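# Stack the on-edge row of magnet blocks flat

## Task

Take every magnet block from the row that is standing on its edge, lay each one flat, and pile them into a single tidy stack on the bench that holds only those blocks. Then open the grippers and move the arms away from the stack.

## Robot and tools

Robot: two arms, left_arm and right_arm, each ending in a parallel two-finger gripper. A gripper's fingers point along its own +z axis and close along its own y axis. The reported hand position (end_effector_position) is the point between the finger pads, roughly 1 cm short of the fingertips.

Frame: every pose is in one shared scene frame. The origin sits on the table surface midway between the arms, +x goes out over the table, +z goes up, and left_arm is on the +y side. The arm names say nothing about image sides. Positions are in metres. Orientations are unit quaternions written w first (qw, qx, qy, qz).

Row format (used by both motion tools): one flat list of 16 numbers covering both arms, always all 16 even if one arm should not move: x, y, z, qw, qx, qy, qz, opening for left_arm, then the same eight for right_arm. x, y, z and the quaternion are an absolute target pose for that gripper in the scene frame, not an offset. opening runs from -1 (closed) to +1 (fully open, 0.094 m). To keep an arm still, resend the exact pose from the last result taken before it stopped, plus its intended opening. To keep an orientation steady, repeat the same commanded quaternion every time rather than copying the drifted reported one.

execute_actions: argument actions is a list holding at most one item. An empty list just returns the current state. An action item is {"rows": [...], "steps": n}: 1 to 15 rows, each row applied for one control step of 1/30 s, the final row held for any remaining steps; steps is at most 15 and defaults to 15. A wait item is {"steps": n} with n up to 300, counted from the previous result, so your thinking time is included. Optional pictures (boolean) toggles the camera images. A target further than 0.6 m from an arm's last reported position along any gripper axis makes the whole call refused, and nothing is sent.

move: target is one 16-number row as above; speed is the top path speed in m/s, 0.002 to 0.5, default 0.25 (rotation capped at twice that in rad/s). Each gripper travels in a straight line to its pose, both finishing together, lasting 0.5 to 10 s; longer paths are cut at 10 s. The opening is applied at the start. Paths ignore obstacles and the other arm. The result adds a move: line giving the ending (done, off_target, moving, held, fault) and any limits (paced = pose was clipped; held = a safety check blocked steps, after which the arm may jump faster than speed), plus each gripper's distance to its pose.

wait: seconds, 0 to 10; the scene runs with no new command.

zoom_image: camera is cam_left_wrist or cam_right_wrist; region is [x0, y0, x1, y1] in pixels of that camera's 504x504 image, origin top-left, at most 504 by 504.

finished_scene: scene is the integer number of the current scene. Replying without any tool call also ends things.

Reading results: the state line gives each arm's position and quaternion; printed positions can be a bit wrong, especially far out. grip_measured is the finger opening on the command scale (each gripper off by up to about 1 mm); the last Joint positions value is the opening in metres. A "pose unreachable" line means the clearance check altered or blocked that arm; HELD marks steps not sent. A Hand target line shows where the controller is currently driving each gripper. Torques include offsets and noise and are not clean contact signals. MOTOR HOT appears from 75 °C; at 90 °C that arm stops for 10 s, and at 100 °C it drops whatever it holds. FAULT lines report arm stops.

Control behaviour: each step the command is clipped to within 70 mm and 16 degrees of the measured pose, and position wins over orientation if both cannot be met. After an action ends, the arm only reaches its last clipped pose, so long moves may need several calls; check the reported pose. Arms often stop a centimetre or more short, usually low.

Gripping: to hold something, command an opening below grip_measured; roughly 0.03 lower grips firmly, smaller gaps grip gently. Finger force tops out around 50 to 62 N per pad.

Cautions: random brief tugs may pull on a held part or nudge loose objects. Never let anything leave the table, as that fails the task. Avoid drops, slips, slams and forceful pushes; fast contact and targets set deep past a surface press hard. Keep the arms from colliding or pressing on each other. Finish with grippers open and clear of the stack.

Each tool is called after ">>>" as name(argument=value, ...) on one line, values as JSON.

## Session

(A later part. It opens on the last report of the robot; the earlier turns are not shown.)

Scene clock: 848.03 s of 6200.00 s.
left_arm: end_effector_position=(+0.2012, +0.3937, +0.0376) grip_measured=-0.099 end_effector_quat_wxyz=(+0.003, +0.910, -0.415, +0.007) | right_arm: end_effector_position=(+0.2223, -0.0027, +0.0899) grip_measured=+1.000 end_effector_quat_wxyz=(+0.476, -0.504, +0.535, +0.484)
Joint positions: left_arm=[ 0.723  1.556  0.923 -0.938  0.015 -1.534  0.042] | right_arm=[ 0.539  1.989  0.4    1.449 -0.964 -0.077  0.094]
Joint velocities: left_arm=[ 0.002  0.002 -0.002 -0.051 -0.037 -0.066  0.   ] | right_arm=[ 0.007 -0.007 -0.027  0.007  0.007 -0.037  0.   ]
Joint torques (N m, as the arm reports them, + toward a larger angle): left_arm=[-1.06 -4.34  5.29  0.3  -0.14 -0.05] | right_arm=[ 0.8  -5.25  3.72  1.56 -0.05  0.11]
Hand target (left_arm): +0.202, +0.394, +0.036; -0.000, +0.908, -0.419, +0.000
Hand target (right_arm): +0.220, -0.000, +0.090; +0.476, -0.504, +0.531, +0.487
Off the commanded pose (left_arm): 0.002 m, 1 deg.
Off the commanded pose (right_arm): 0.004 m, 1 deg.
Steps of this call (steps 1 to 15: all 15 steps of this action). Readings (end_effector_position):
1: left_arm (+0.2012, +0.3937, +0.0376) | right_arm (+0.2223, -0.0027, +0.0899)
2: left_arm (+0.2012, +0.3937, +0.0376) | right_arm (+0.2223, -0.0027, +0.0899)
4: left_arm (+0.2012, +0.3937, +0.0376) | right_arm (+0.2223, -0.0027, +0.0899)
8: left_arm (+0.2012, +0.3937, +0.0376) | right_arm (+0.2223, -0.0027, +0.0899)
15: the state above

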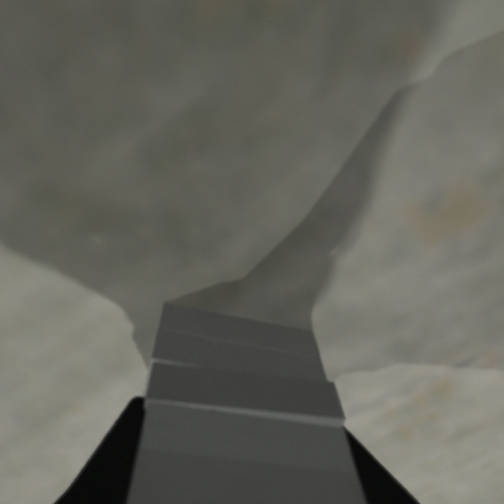

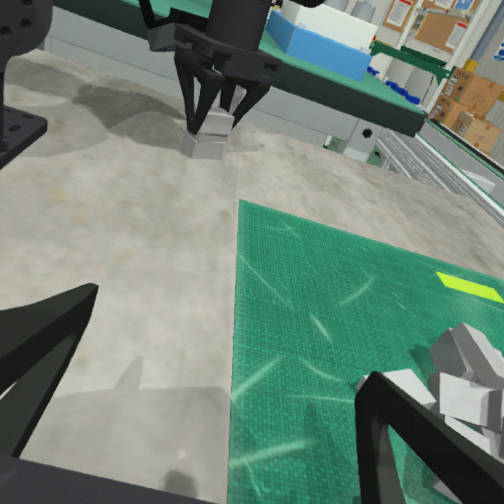

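>>> execute_actions(actions=[{"rows": [[0.2015,0.394,0.036,0,-0.9081,0.4187,0,-0.11,0.22,0.0,0.09,0.476,-0.504,0.531,0.487,1],[0.2015,0.394,0.036,0,-0.9081,0.4187,0,-0.10,0.22,0.0,0.09,0.476,-0.504,0.531,0.487,1],[0.2015,0.394,0.036,0,-0.9081,0.4187,0,-0.09,0.22,0.0,0.09,0.476,-0.504,0.531,0.487,1],[0.2015,0.394,0.036,0,-0.9081,0.4187,0,-0.08,0.22,0.0,0.09,0.476,-0.504,0.531,0.487,1],[0.2015,0.394,0.036,0,-0.9081,0.4187,0,-0.06,0.22,0.0,0.09,0.476,-0.504,0.531,0.487,1],[0.2015,0.394,0.036,0,-0.9081,0.4187,0,-0.03,0.22,0.0,0.09,0.476,-0.504,0.531,0.487,1],[0.2015,0.394,0.036,0,-0.9081,0.4187,0,0.01,0.22,0.0,0.09,0.476,-0.504,0.531,0.487,1],[0.2015,0.394,0.036,0,-0.9081,0.4187,0,0.06,0.22,0.0,0.09,0.476,-0.504,0.531,0.487,1],[0.2015,0.394,0.036,0,-0.9081,0.4187,0,0.12,0.22,0.0,0.09,0.476,-0.504,0.531,0.487,1],[0.2015,0.394,0.036,0,-0.9081,0.4187,0,0.2,0.22,0.0,0.09,0.476,-0.504,0.531,0.487,1],[0.2015,0.394,0.036,0,-0.9081,0.4187,0,0.3,0.22,0.0,0.09,0.476,-0.504,0.531,0.487,1]], "steps": 15}], pictures=false)

>>> move(target=[0.2015,0.394,0.015,0,-0.9081,0.4187,0,0.3,0.22,0.0,0.09,0.476,-0.504,0.531,0.487,1], speed=0.03)

Scene clock: 857.07 s of 6200.00 s.
left_arm: end_effector_position=(+0.2012, +0.3938, +0.0376) grip_measured=+0.298 end_effector_quat_wxyz=(+0.003, +0.910, -0.415, +0.007) | right_arm: end_effector_position=(+0.2223, -0.0027, +0.0899) grip_measured=+1.000 end_effector_quat_wxyz=(+0.476, -0.504, +0.535, +0.484)
Joint positions: left_arm=[ 0.723  1.556  0.923 -0.938  0.015 -1.534  0.061] | right_arm=[ 0.539  1.989  0.4    1.449 -0.964 -0.077  0.094]
Joint velocities: left_arm=[-0.002 -0.012  0.012  0.022  0.007  0.051  0.   ] | right_arm=[-0.017 -0.012 -0.017 -0.095  0.007 -0.022  0.   ]
Joint torques (N m, as the arm reports them, + toward a larger angle): left_arm=[-1.03 -4.31  5.32  0.32 -0.13 -0.06] | right_arm=[ 0.85 -5.32  3.71  1.55 -0.03  0.1 ]
Hand target (left_arm): +0.202, +0.394, +0.036; -0.000, +0.908, -0.419, +0.000
Hand target (right_arm): +0.220, -0.000, +0.090; +0.476, -0.504, +0.531, +0.487
Off the commanded pose (left_arm): 0.002 m, 1 deg.
Off the commanded pose (right_arm): 0.004 m, 1 deg.
Steps of this call (steps 1 to 90: nothing new was sent; then 5.53 s passed at rest; steps 91 to 105: all 15 steps of this action). Readings (end_effector_position):
91: left_arm (+0.2012, +0.3937, +0.0376) | right_arm (+0.2223, -0.0027, +0.0899)
92: left_arm (+0.2012, +0.3937, +0.0376) | right_arm (+0.2223, -0.0027, +0.0899)
94: left_arm (+0.2012, +0.3937, +0.0376) | right_arm (+0.2223, -0.0027, +0.0899)
98: left_arm (+0.2012, +0.3938, +0.0376) | right_arm (+0.2223, -0.0027, +0.0899)
105: the state above

Scene clock: 858.43 s of 6200.00 s.
left_arm: end_effector_position=(+0.2014, +0.3939, +0.0171) grip_measured=+0.298 end_effector_quat_wxyz=(+0.003, +0.910, -0.415, +0.007) | right_arm: end_effector_position=(+0.2223, -0.0027, +0.0899) grip_measured=+1.000 end_effector_quat_wxyz=(+0.476, -0.504, +0.535, +0.484)
Joint positions: left_arm=[ 0.723  1.593  0.87  -0.848  0.015 -1.534  0.061] | right_arm=[ 0.539  1.989  0.4    1.449 -0.964 -0.077  0.094]
Joint velocities: left_arm=[ 0.002 -0.007 -0.012 -0.007  0.022 -0.022  0.   ] | right_arm=[ 0.002 -0.012 -0.007 -0.007  0.007 -0.007  0.   ]
Joint torques (N m, as the arm reports them, + toward a larger angle): left_arm=[-1.09 -4.31  4.92  0.32 -0.14 -0.06] | right_arm=[ 0.77 -5.28  3.73  1.54 -0.02  0.1 ]
Hand target (left_arm): +0.202, +0.394, +0.015; -0.000, +0.908, -0.419, +0.000
Hand target (right_arm): +0.220, -0.000, +0.090; +0.476, -0.504, +0.531, +0.487
Off the commanded pose (left_arm): 0.002 m, 1 deg.
Off the commanded pose (right_arm): 0.004 m, 1 deg.
move: done

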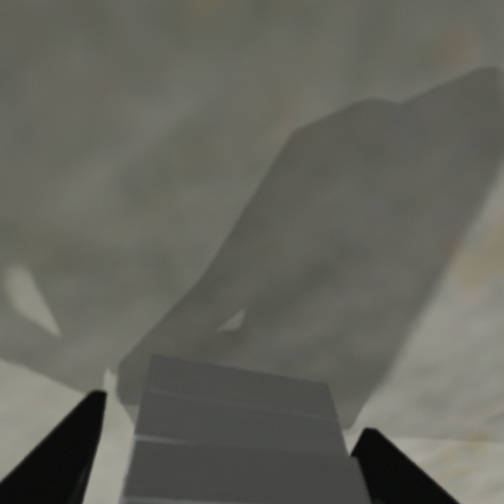

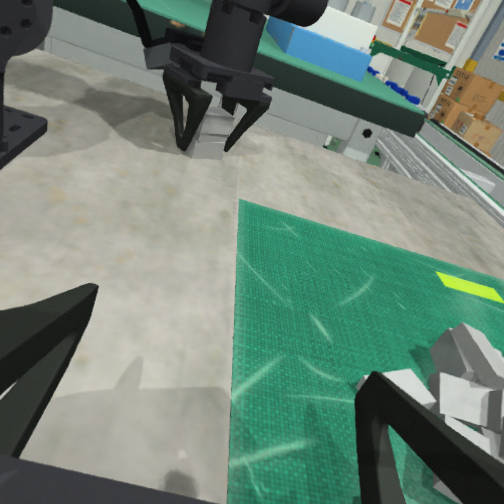

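>>> execute_actions(actions=[{"rows": [[0.2015,0.394,0.015,0,-0.9081,0.4187,0,0.22,0.22,0.0,0.09,0.476,-0.504,0.531,0.487,1],[0.2015,0.394,0.015,0,-0.9081,0.4187,0,0.15,0.22,0.0,0.09,0.476,-0.504,0.531,0.487,1],[0.2015,0.394,0.015,0,-0.9081,0.4187,0,0.09,0.22,0.0,0.09,0.476,-0.504,0.531,0.487,1],[0.2015,0.394,0.015,0,-0.9081,0.4187,0,0.04,0.22,0.0,0.09,0.476,-0.504,0.531,0.487,1],[0.2015,0.394,0.015,0,-0.9081,0.4187,0,0.0,0.22,0.0,0.09,0.476,-0.504,0.531,0.487,1],[0.2015,0.394,0.015,0,-0.9081,0.4187,0,-0.02,0.22,0.0,0.09,0.476,-0.504,0.531,0.487,1],[0.2015,0.394,0.015,0,-0.9081,0.4187,0,-0.04,0.22,0.0,0.09,0.476,-0.504,0.531,0.487,1],[0.2015,0.394,0.015,0,-0.9081,0.4187,0,-0.06,0.22,0.0,0.09,0.476,-0.504,0.531,0.487,1],[0.2015,0.394,0.015,0,-0.9081,0.4187,0,-0.075,0.22,0.0,0.09,0.476,-0.504,0.531,0.487,1],[0.2015,0.394,0.015,0,-0.9081,0.4187,0,-0.09,0.22,0.0,0.09,0.476,-0.504,0.531,0.487,1],[0.2015,0.394,0.015,0,-0.9081,0.4187,0,-0.10,0.22,0.0,0.09,0.476,-0.504,0.531,0.487,1],[0.2015,0.394,0.015,0,-0.9081,0.4187,0,-0.11,0.22,0.0,0.09,0.476,-0.504,0.531,0.487,1],[0.2015,0.394,0.015,0,-0.9081,0.4187,0,-0.12,0.22,0.0,0.09,0.476,-0.504,0.531,0.487,1],[0.2015,0.394,0.015,0,-0.9081,0.4187,0,-0.13,0.22,0.0,0.09,0.476,-0.504,0.531,0.487,1]], "steps": 15}], pictures=false)

>>> execute_actions(actions=[{"rows": [[0.2015,0.394,0.015,0,-0.9081,0.4187,0,-0.13,0.22,0.0,0.09,0.476,-0.504,0.531,0.487,1]], "steps": 8}])

Scene clock: 871.30 s of 6200.00 s.
left_arm: end_effector_position=(+0.2010, +0.3935, +0.0171) grip_measured=-0.098 end_effector_quat_wxyz=(+0.004, +0.910, -0.415, +0.007) | right_arm: end_effector_position=(+0.2223, -0.0027, +0.0899) grip_measured=+1.000 end_effector_quat_wxyz=(+0.476, -0.504, +0.535, +0.484)
Joint positions: left_arm=[ 0.723  1.593  0.87  -0.85   0.015 -1.534  0.042] | right_arm=[ 0.539  1.989  0.4    1.449 -0.964 -0.077  0.094]
Joint velocities: left_arm=[-0.007 -0.017  0.002 -0.022  0.022 -0.022 -0.001] | right_arm=[-0.007 -0.007 -0.007 -0.007 -0.081 -0.007  0.   ]
Joint torques (N m, as the arm reports them, + toward a larger angle): left_arm=[-1.11 -4.38  4.96  0.36 -0.14 -0.07] | right_arm=[ 0.87 -5.24  3.71  1.55 -0.03  0.1 ]
Hand target (left_arm): +0.201, +0.394, +0.015; -0.000, +0.908, -0.419, +0.000
Hand target (right_arm): +0.220, -0.000, +0.090; +0.476, -0.504, +0.531, +0.487
Off the commanded pose (left_arm): 0.002 m, 1 deg.
Off the commanded pose (right_arm): 0.004 m, 1 deg.
Steps of this call (steps 1 to 90: nothing new was sent; then 9.37 s passed at rest; steps 91 to 105: all 15 steps of this action). Readings (end_effector_position):
91: left_arm (+0.2017, +0.3942, +0.0171) | right_arm (+0.2223, -0.0027, +0.0899)
92: left_arm (+0.2017, +0.3942, +0.0171) | right_arm (+0.2223, -0.0027, +0.0899)
94: left_arm (+0.2017, +0.3942, +0.0171) | right_arm (+0.2223, -0.0027, +0.0899)
98: left_arm (+0.2012, +0.3938, +0.0171) | right_arm (+0.2223, -0.0027, +0.0899)
105: the state above

Scene clock: 871.57 s of 6200.00 s.
left_arm: end_effector_position=(+0.2010, +0.3935, +0.0171) grip_measured=-0.098 end_effector_quat_wxyz=(+0.004, +0.910, -0.415, +0.007) | right_arm: end_effector_position=(+0.2223, -0.0027, +0.0899) grip_measured=+1.000 end_effector_quat_wxyz=(+0.476, -0.504, +0.535, +0.484)
Joint positions: left_arm=[ 0.723  1.593  0.87  -0.85   0.015 -1.534  0.042] | right_arm=[ 0.539  1.989  0.4    1.449 -0.964 -0.077  0.094]
Joint velocities: left_arm=[-0.017 -0.012 -0.002  0.007  0.007  0.007 -0.001] | right_arm=[-0.007 -0.007 -0.012 -0.007 -0.037  0.007  0.   ]
Joint torques (N m, as the arm reports them, + toward a larger angle): left_arm=[-1.07 -4.38  4.99  0.33 -0.14 -0.04] | right_arm=[ 0.79 -5.38  3.74  1.57 -0.05  0.12]
Hand target (left_arm): +0.202, +0.394, +0.015; -0.000, +0.908, -0.419, +0.000
Hand target (right_arm): +0.220, -0.000, +0.090; +0.476, -0.504, +0.531, +0.487
Off the commanded pose (left_arm): 0.002 m, 1 deg.
Off the commanded pose (right_arm): 0.004 m, 1 deg.
Steps of this call (steps 1 to 8: all 8 steps of this action). Readings (end_effector_position):
1: left_arm (+0.2010, +0.3935, +0.0171) | right_arm (+0.2223, -0.0027, +0.0899)
2: left_arm (+0.2010, +0.3935, +0.0171) | right_arm (+0.2223, -0.0027, +0.0899)
4: left_arm (+0.2010, +0.3935, +0.0171) | right_arm (+0.2223, -0.0027, +0.0899)
8: the state above

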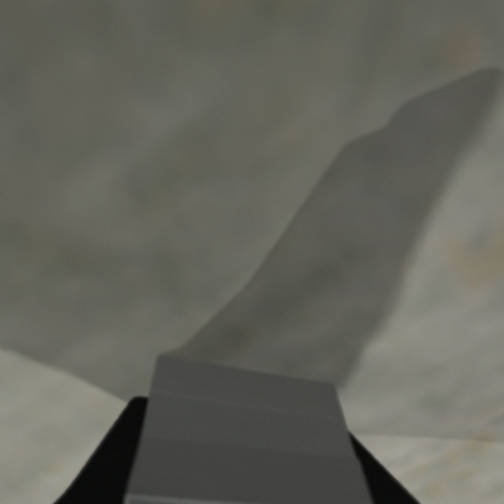

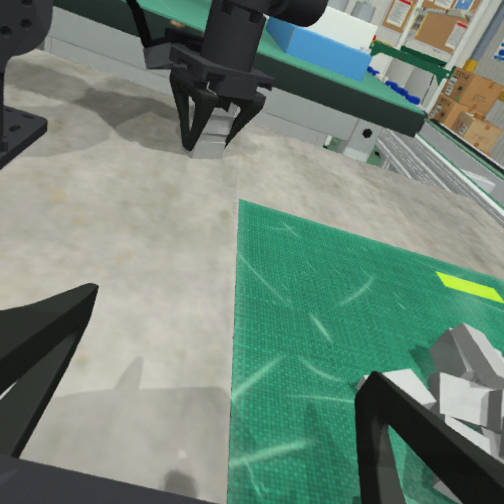

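>>> execute_actions(actions=[{"rows": [[0.2015,0.394,0.015,0,-0.9081,0.4187,0,-0.11,0.22,0.0,0.09,0.476,-0.504,0.531,0.487,1],[0.2015,0.394,0.015,0,-0.9081,0.4187,0,-0.10,0.22,0.0,0.09,0.476,-0.504,0.531,0.487,1],[0.2015,0.394,0.015,0,-0.9081,0.4187,0,-0.09,0.22,0.0,0.09,0.476,-0.504,0.531,0.487,1],[0.2015,0.394,0.015,0,-0.9081,0.4187,0,-0.08,0.22,0.0,0.09,0.476,-0.504,0.531,0.487,1],[0.2015,0.394,0.015,0,-0.9081,0.4187,0,-0.06,0.22,0.0,0.09,0.476,-0.504,0.531,0.487,1],[0.2015,0.394,0.015,0,-0.9081,0.4187,0,-0.03,0.22,0.0,0.09,0.476,-0.504,0.531,0.487,1],[0.2015,0.394,0.015,0,-0.9081,0.4187,0,0.01,0.22,0.0,0.09,0.476,-0.504,0.531,0.487,1],[0.2015,0.394,0.015,0,-0.9081,0.4187,0,0.06,0.22,0.0,0.09,0.476,-0.504,0.531,0.487,1],[0.2015,0.394,0.015,0,-0.9081,0.4187,0,0.12,0.22,0.0,0.09,0.476,-0.504,0.531,0.487,1],[0.2015,0.394,0.015,0,-0.9081,0.4187,0,0.2,0.22,0.0,0.09,0.476,-0.504,0.531,0.487,1],[0.2015,0.394,0.015,0,-0.9081,0.4187,0,0.35,0.22,0.0,0.09,0.476,-0.504,0.531,0.487,1]], "steps": 15}], pictures=false)

>>> move(target=[0.2015,0.394,0.115,0,-0.9081,0.4187,0,0.6,0.22,0.0,0.09,0.476,-0.504,0.531,0.487,1], speed=0.08)

Scene clock: 878.67 s of 6200.00 s.
left_arm: end_effector_position=(+0.2015, +0.3940, +0.0171) grip_measured=+0.348 end_effector_quat_wxyz=(+0.002, +0.910, -0.415, +0.007) | right_arm: end_effector_position=(+0.2223, -0.0027, +0.0899) grip_measured=+1.000 end_effector_quat_wxyz=(+0.476, -0.504, +0.535, +0.484)
Joint positions: left_arm=[ 0.723  1.593  0.87  -0.847  0.015 -1.534  0.063] | right_arm=[ 0.539  1.989  0.4    1.449 -0.964 -0.077  0.094]
Joint velocities: left_arm=[-0.002 -0.012 -0.007 -0.066  0.051 -0.051  0.   ] | right_arm=[-0.017 -0.002  0.002 -0.037 -0.007 -0.081  0.   ]
Joint torques (N m, as the arm reports them, + toward a larger angle): left_arm=[-1.06 -4.39  5.    0.36 -0.12 -0.06] | right_arm=[ 0.83 -5.39  3.78  1.55 -0.03  0.11]
Hand target (left_arm): +0.202, +0.394, +0.015; -0.000, +0.908, -0.419, +0.000
Hand target (right_arm): +0.220, -0.000, +0.090; +0.476, -0.504, +0.531, +0.487
Off the commanded pose (left_arm): 0.002 m, 1 deg.
Off the commanded pose (right_arm): 0.004 m, 1 deg.
Steps of this call (steps 1 to 90: nothing new was sent; then 3.60 s passed at rest; steps 91 to 105: all 15 steps of this action). Readings (end_effector_position):
91: left_arm (+0.2010, +0.3935, +0.0171) | right_arm (+0.2223, -0.0027, +0.0899)
92: left_arm (+0.2010, +0.3935, +0.0171) | right_arm (+0.2223, -0.0027, +0.0899)
94: left_arm (+0.2010, +0.3935, +0.0171) | right_arm (+0.2223, -0.0027, +0.0899)
98: left_arm (+0.2012, +0.3938, +0.0171) | right_arm (+0.2223, -0.0027, +0.0899)
105: the state above

Scene clock: 880.67 s of 6200.00 s.
left_arm: end_effector_position=(+0.1991, +0.3917, +0.1026) grip_measured=+0.598 end_effector_quat_wxyz=(+0.018, +0.910, -0.415, +0.001) | right_arm: end_effector_position=(+0.2223, -0.0027, +0.0899) grip_measured=+1.000 end_effector_quat_wxyz=(+0.476, -0.504, +0.535, +0.484)
Joint positions: left_arm=[ 0.723  1.51   1.145 -1.239  0.015 -1.534  0.075] | right_arm=[ 0.539  1.989  0.4    1.449 -0.964 -0.077  0.094]
Joint velocities: left_arm=[-0.002  0.012  0.002  0.007  0.037 -0.007 -0.   ] | right_arm=[-0.007 -0.012  0.007 -0.037  0.022 -0.066  0.   ]
Joint torques (N m, as the arm reports them, + toward a larger angle): left_arm=[-1.   -6.51  8.22  0.05 -0.13 -0.05] | right_arm=[ 0.83 -5.33  3.74  1.55 -0.04  0.11]
Hand target (left_arm): +0.201, +0.394, +0.115; -0.000, +0.908, -0.419, +0.000
Hand target (right_arm): +0.220, -0.000, +0.090; +0.476, -0.504, +0.531, +0.487
Off the commanded pose (left_arm): 0.013 m, 2 deg.
Off the commanded pose (right_arm): 0.004 m, 1 deg.
move: off_target (left_arm)

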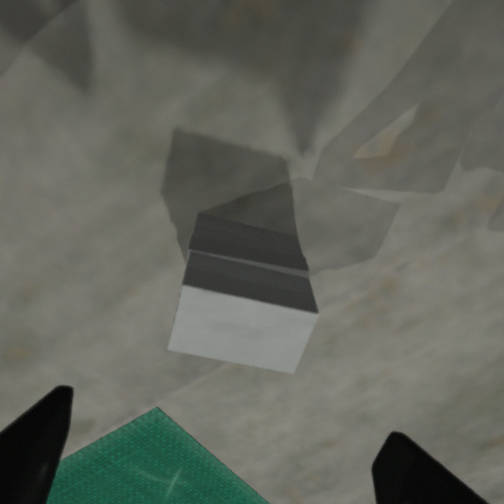

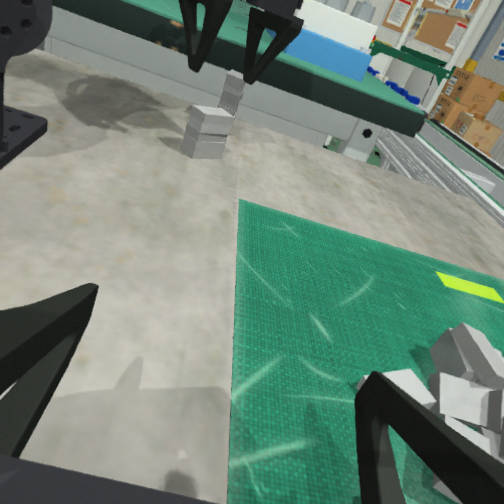

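>>> move(target=[0.2015,0.394,0.125,0,-0.3461,0.9382,0,1,0.22,0.0,0.09,0.476,-0.504,0.531,0.487,1], speed=0.25)

Scene clock: 899.53 s of 6200.00 s.
left_arm: end_effector_position=(+0.1960, +0.3905, +0.1113) grip_measured=+1.000 end_effector_quat_wxyz=(-0.021, -0.356, +0.934, -0.013) | right_arm: end_effector_position=(+0.2223, -0.0027, +0.0899) grip_measured=+1.000 end_effector_quat_wxyz=(+0.476, -0.504, +0.535, +0.484)
Joint positions: left_arm=[ 0.723  1.51   1.179 -1.289  0.009  0.024  0.094] | right_arm=[ 0.539  1.989  0.4    1.449 -0.964 -0.077  0.094]
Joint velocities: left_arm=[-0.007 -0.002  0.012 -0.066 -0.037 -0.037  0.   ] | right_arm=[ 0.002  0.007 -0.007 -0.007 -0.051  0.007  0.   ]
Joint torques (N m, as the arm reports them, + toward a larger angle): left_arm=[-1.01 -6.57  8.43  0.08 -0.07  0.06] | right_arm=[ 0.85 -5.27  3.82  1.56 -0.05  0.09]
Hand target (left_arm): +0.201, +0.394, +0.125; +0.000, -0.346, +0.938, -0.000
Hand target (right_arm): +0.220, -0.000, +0.090; +0.476, -0.504, +0.531, +0.487
Off the commanded pose (left_arm): 0.015 m, 3 deg.
Off the commanded pose (right_arm): 0.004 m, 1 deg.
After step 90, 12.13 s passed at rest.
move: off_target (left_arm)

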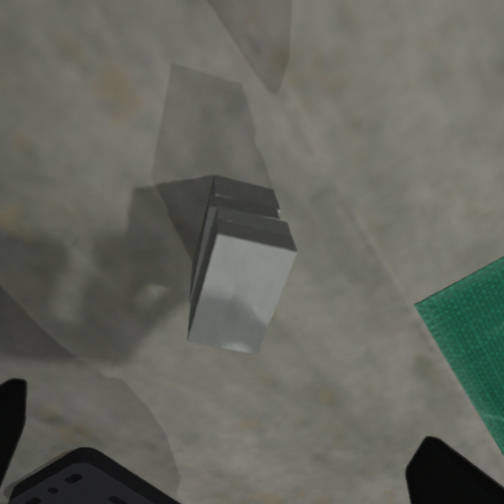

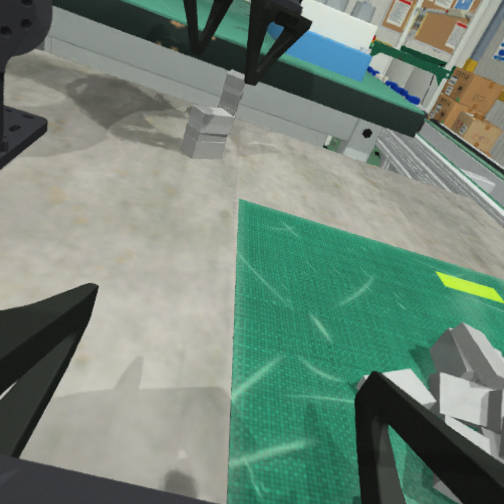

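>>> move(target=[0.2045,0.390,0.080,0,-0.3461,0.9382,0,1,0.22,0.0,0.09,0.476,-0.504,0.531,0.487,1], speed=0.06)

Scene clock: 906.80 s of 6200.00 s.
left_arm: end_effector_position=(+0.2002, +0.3880, +0.0793) grip_measured=+1.000 end_effector_quat_wxyz=(-0.009, -0.349, +0.937, -0.008) | right_arm: end_effector_position=(+0.2223, -0.0027, +0.0899) grip_measured=+1.000 end_effector_quat_wxyz=(+0.476, -0.504, +0.535, +0.484)
Joint positions: left_arm=[ 0.704  1.51   1.052 -1.136  0.009  0.02   0.094] | right_arm=[ 0.539  1.989  0.4    1.449 -0.964 -0.077  0.094]
Joint velocities: left_arm=[-0.002 -0.012 -0.027 -0.051 -0.007  0.022  0.   ] | right_arm=[ 0.012  0.017 -0.007  0.066  0.081  0.007  0.   ]
Joint torques (N m, as the arm reports them, + toward a larger angle): left_arm=[-1.13 -4.89  5.7   0.36 -0.07 -0.08] | right_arm=[ 0.88 -5.32  3.71  1.56 -0.02  0.12]
Hand target (left_arm): +0.205, +0.390, +0.080; +0.000, -0.346, +0.938, -0.000
Hand target (right_arm): +0.220, -0.000, +0.090; +0.476, -0.504, +0.531, +0.487
Off the commanded pose (left_arm): 0.005 m, 1 deg.
Off the commanded pose (right_arm): 0.004 m, 1 deg.
After step 90, 3.20 s passed at rest.
move: done

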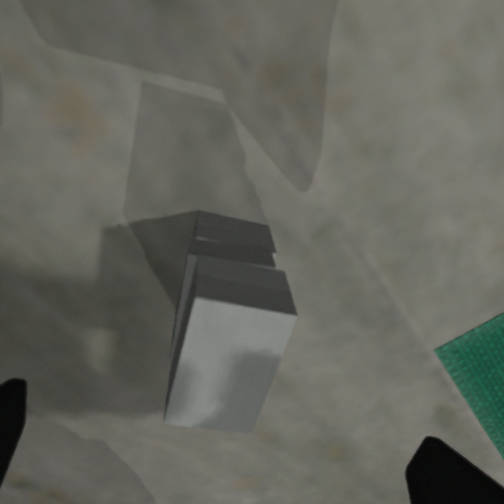

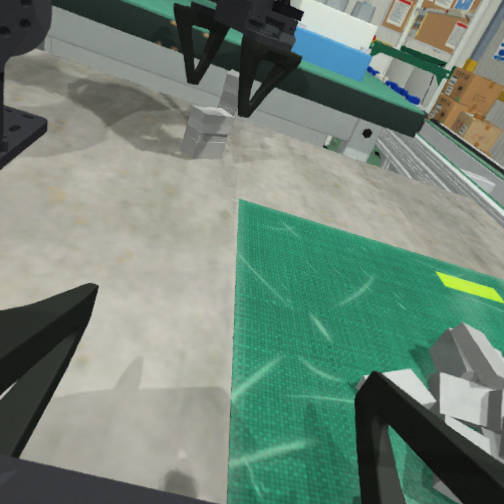

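>>> move(target=[0.2042,0.3905,0.036,0,-0.3461,0.9382,0,1,0.22,0.0,0.09,0.476,-0.504,0.531,0.487,1], speed=0.05)

Scene clock: 913.50 s of 6200.00 s.
left_arm: end_effector_position=(+0.2008, +0.3886, +0.0372) grip_measured=+1.000 end_effector_quat_wxyz=(-0.005, -0.349, +0.937, -0.007) | right_arm: end_effector_position=(+0.2223, -0.0027, +0.0899) grip_measured=+1.000 end_effector_quat_wxyz=(+0.476, -0.504, +0.535, +0.484)
Joint positions: left_arm=[ 0.704  1.555  0.92  -0.95   0.009  0.02   0.094] | right_arm=[ 0.539  1.989  0.4    1.449 -0.964 -0.077  0.094]
Joint velocities: left_arm=[-0.007  0.012 -0.007  0.007  0.022 -0.081  0.   ] | right_arm=[-0.012 -0.007  0.002  0.022 -0.051 -0.037  0.   ]
Joint torques (N m, as the arm reports them, + toward a larger angle): left_arm=[-0.98 -4.34  5.41  0.41 -0.08 -0.07] | right_arm=[ 0.78 -5.28  3.72  1.57 -0.02  0.12]
Hand target (left_arm): +0.204, +0.391, +0.036; +0.000, -0.346, +0.938, -0.000
Hand target (right_arm): +0.220, -0.000, +0.090; +0.476, -0.504, +0.531, +0.487
Off the commanded pose (left_arm): 0.004 m, 1 deg.
Off the commanded pose (right_arm): 0.004 m, 1 deg.
After step 90, 2.33 s passed at rest.
move: done

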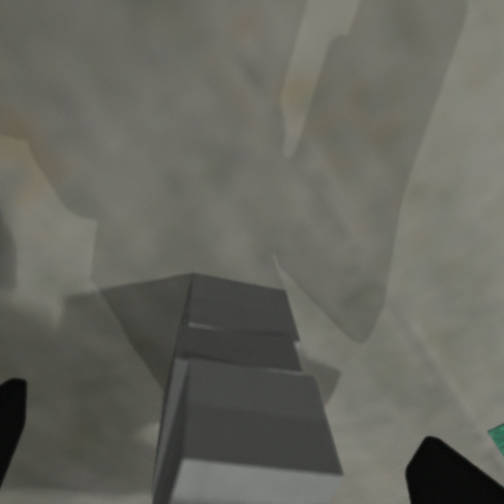

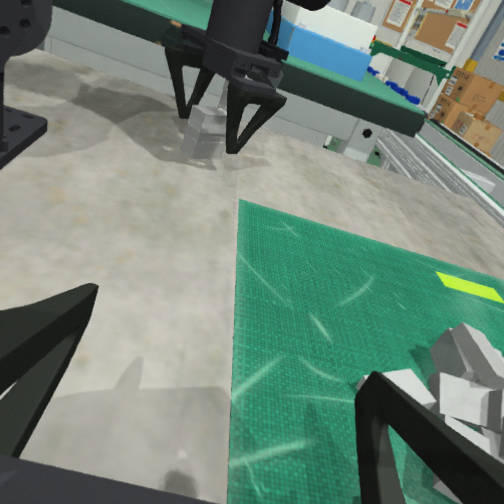

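>>> execute_actions(actions=[{"rows": [[0.2042,0.3905,0.036,0,-0.3461,0.9382,0,0.8,0.22,0.0,0.09,0.476,-0.504,0.531,0.487,1],[0.2042,0.3905,0.036,0,-0.3461,0.9382,0,0.6,0.22,0.0,0.09,0.476,-0.504,0.531,0.487,1],[0.2042,0.3905,0.036,0,-0.3461,0.9382,0,0.4,0.22,0.0,0.09,0.476,-0.504,0.531,0.487,1],[0.2042,0.3905,0.036,0,-0.3461,0.9382,0,0.2,0.22,0.0,0.09,0.476,-0.504,0.531,0.487,1],[0.2042,0.3905,0.036,0,-0.3461,0.9382,0,0.05,0.22,0.0,0.09,0.476,-0.504,0.531,0.487,1],[0.2042,0.3905,0.036,0,-0.3461,0.9382,0,-0.05,0.22,0.0,0.09,0.476,-0.504,0.531,0.487,1],[0.2042,0.3905,0.036,0,-0.3461,0.9382,0,-0.12,0.22,0.0,0.09,0.476,-0.504,0.531,0.487,1],[0.2042,0.3905,0.036,0,-0.3461,0.9382,0,-0.18,0.22,0.0,0.09,0.476,-0.504,0.531,0.487,1],[0.2042,0.3905,0.036,0,-0.3461,0.9382,0,-0.22,0.22,0.0,0.09,0.476,-0.504,0.531,0.487,1],[0.2042,0.3905,0.036,0,-0.3461,0.9382,0,-0.25,0.22,0.0,0.09,0.476,-0.504,0.531,0.487,1],[0.2042,0.3905,0.036,0,-0.3461,0.9382,0,-0.28,0.22,0.0,0.09,0.476,-0.504,0.531,0.487,1],[0.2042,0.3905,0.036,0,-0.3461,0.9382,0,-0.30,0.22,0.0,0.09,0.476,-0.504,0.531,0.487,1],[0.2042,0.3905,0.036,0,-0.3461,0.9382,0,-0.32,0.22,0.0,0.09,0.476,-0.504,0.531,0.487,1],[0.2042,0.3905,0.036,0,-0.3461,0.9382,0,-0.34,0.22,0.0,0.09,0.476,-0.504,0.531,0.487,1],[0.2042,0.3905,0.036,0,-0.3461,0.9382,0,-0.355,0.22,0.0,0.09,0.476,-0.504,0.531,0.487,1]], "steps": 15}], pictures=false)

>>> execute_actions(actions=[{"rows": [[0.2042,0.3905,0.036,0,-0.3461,0.9382,0,-0.37,0.22,0.0,0.09,0.476,-0.504,0.531,0.487,1],[0.2042,0.3905,0.036,0,-0.3461,0.9382,0,-0.38,0.22,0.0,0.09,0.476,-0.504,0.531,0.487,1],[0.2042,0.3905,0.036,0,-0.3461,0.9382,0,-0.39,0.22,0.0,0.09,0.476,-0.504,0.531,0.487,1],[0.2042,0.3905,0.036,0,-0.3461,0.9382,0,-0.40,0.22,0.0,0.09,0.476,-0.504,0.531,0.487,1],[0.2042,0.3905,0.036,0,-0.3461,0.9382,0,-0.41,0.22,0.0,0.09,0.476,-0.504,0.531,0.487,1],[0.2042,0.3905,0.036,0,-0.3461,0.9382,0,-0.42,0.22,0.0,0.09,0.476,-0.504,0.531,0.487,1],[0.2042,0.3905,0.036,0,-0.3461,0.9382,0,-0.43,0.22,0.0,0.09,0.476,-0.504,0.531,0.487,1],[0.2042,0.3905,0.036,0,-0.3461,0.9382,0,-0.44,0.22,0.0,0.09,0.476,-0.504,0.531,0.487,1],[0.2042,0.3905,0.036,0,-0.3461,0.9382,0,-0.45,0.22,0.0,0.09,0.476,-0.504,0.531,0.487,1],[0.2042,0.3905,0.036,0,-0.3461,0.9382,0,-0.46,0.22,0.0,0.09,0.476,-0.504,0.531,0.487,1],[0.2042,0.3905,0.036,0,-0.3461,0.9382,0,-0.47,0.22,0.0,0.09,0.476,-0.504,0.531,0.487,1]], "steps": 15}])

Scene clock: 926.83 s of 6200.00 s.
left_arm: end_effector_position=(+0.2005, +0.3895, +0.0372) grip_measured=-0.346 end_effector_quat_wxyz=(-0.005, -0.349, +0.937, -0.004) | right_arm: end_effector_position=(+0.2223, -0.0027, +0.0899) grip_measured=+1.000 end_effector_quat_wxyz=(+0.476, -0.504, +0.535, +0.484)
Joint positions: left_arm=[ 0.704  1.555  0.92  -0.948  0.004  0.02   0.031] | right_arm=[ 0.539  1.989  0.4    1.449 -0.964 -0.077  0.094]
Joint velocities: left_arm=[-0.002 -0.007 -0.012 -0.022 -0.081  0.037 -0.012] | right_arm=[-0.012 -0.007  0.002 -0.037 -0.037 -0.022  0.   ]
Joint torques (N m, as the arm reports them, + toward a larger angle): left_arm=[-0.92 -4.36  5.33  0.37 -0.01 -0.07] | right_arm=[ 0.82 -5.36  3.71  1.55 -0.05  0.11]
Hand target (left_arm): +0.204, +0.390, +0.036; -0.000, -0.346, +0.938, -0.000
Hand target (right_arm): +0.220, -0.000, +0.090; +0.476, -0.504, +0.531, +0.487
Off the commanded pose (left_arm): 0.004 m, 1 deg.
Off the commanded pose (right_arm): 0.004 m, 1 deg.
Steps of this call (steps 1 to 90: nothing new was sent; then 9.83 s passed at rest; steps 91 to 105: all 15 steps of this action). Readings (end_effector_position):
91: left_arm (+0.2010, +0.3888, +0.0372) | right_arm (+0.2223, -0.0027, +0.0899)
92: left_arm (+0.2010, +0.3888, +0.0372) | right_arm (+0.2223, -0.0027, +0.0899)
94: left_arm (+0.2010, +0.3888, +0.0372) | right_arm (+0.2223, -0.0027, +0.0899)
98: left_arm (+0.2010, +0.3888, +0.0372) | right_arm (+0.2223, -0.0027, +0.0899)
105: the state above

Scene clock: 927.33 s of 6200.00 s.
left_arm: end_effector_position=(+0.2005, +0.3898, +0.0372) grip_measured=-0.461 end_effector_quat_wxyz=(-0.005, -0.349, +0.937, -0.003) | right_arm: end_effector_position=(+0.2223, -0.0027, +0.0899) grip_measured=+1.000 end_effector_quat_wxyz=(+0.476, -0.504, +0.535, +0.484)
Joint positions: left_arm=[ 0.704  1.555  0.92  -0.948  0.002  0.02   0.025] | right_arm=[ 0.539  1.989  0.4    1.449 -0.964 -0.077  0.094]
Joint velocities: left_arm=[ 0.007  0.007 -0.012  0.022 -0.051 -0.081 -0.001] | right_arm=[ 0.017 -0.007 -0.012 -0.037 -0.007  0.022  0.   ]
Joint torques (N m, as the arm reports them, + toward a larger angle): left_arm=[-0.89 -4.27  5.32  0.38 -0.01 -0.05] | right_arm=[ 0.87 -5.27  3.79  1.55 -0.05  0.12]
Hand target (left_arm): +0.204, +0.390, +0.036; +0.000, -0.346, +0.938, -0.000
Hand target (right_arm): +0.220, -0.000, +0.090; +0.476, -0.504, +0.531, +0.487
Off the commanded pose (left_arm): 0.004 m, 1 deg.
Off the commanded pose (right_arm): 0.004 m, 1 deg.
Steps of this call (steps 1 to 15: all 15 steps of this action). Readings (end_effector_position):
1: left_arm (+0.2005, +0.3895, +0.0372) | right_arm (+0.2223, -0.0027, +0.0899)
2: left_arm (+0.2005, +0.3896, +0.0372) | right_arm (+0.2223, -0.0027, +0.0899)
4: left_arm (+0.2005, +0.3897, +0.0372) | right_arm (+0.2223, -0.0027, +0.0899)
8: left_arm (+0.2004, +0.3897, +0.0372) | right_arm (+0.2223, -0.0027, +0.0899)
15: the state above

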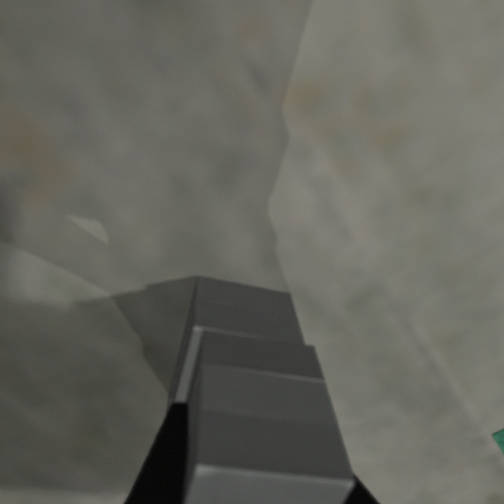

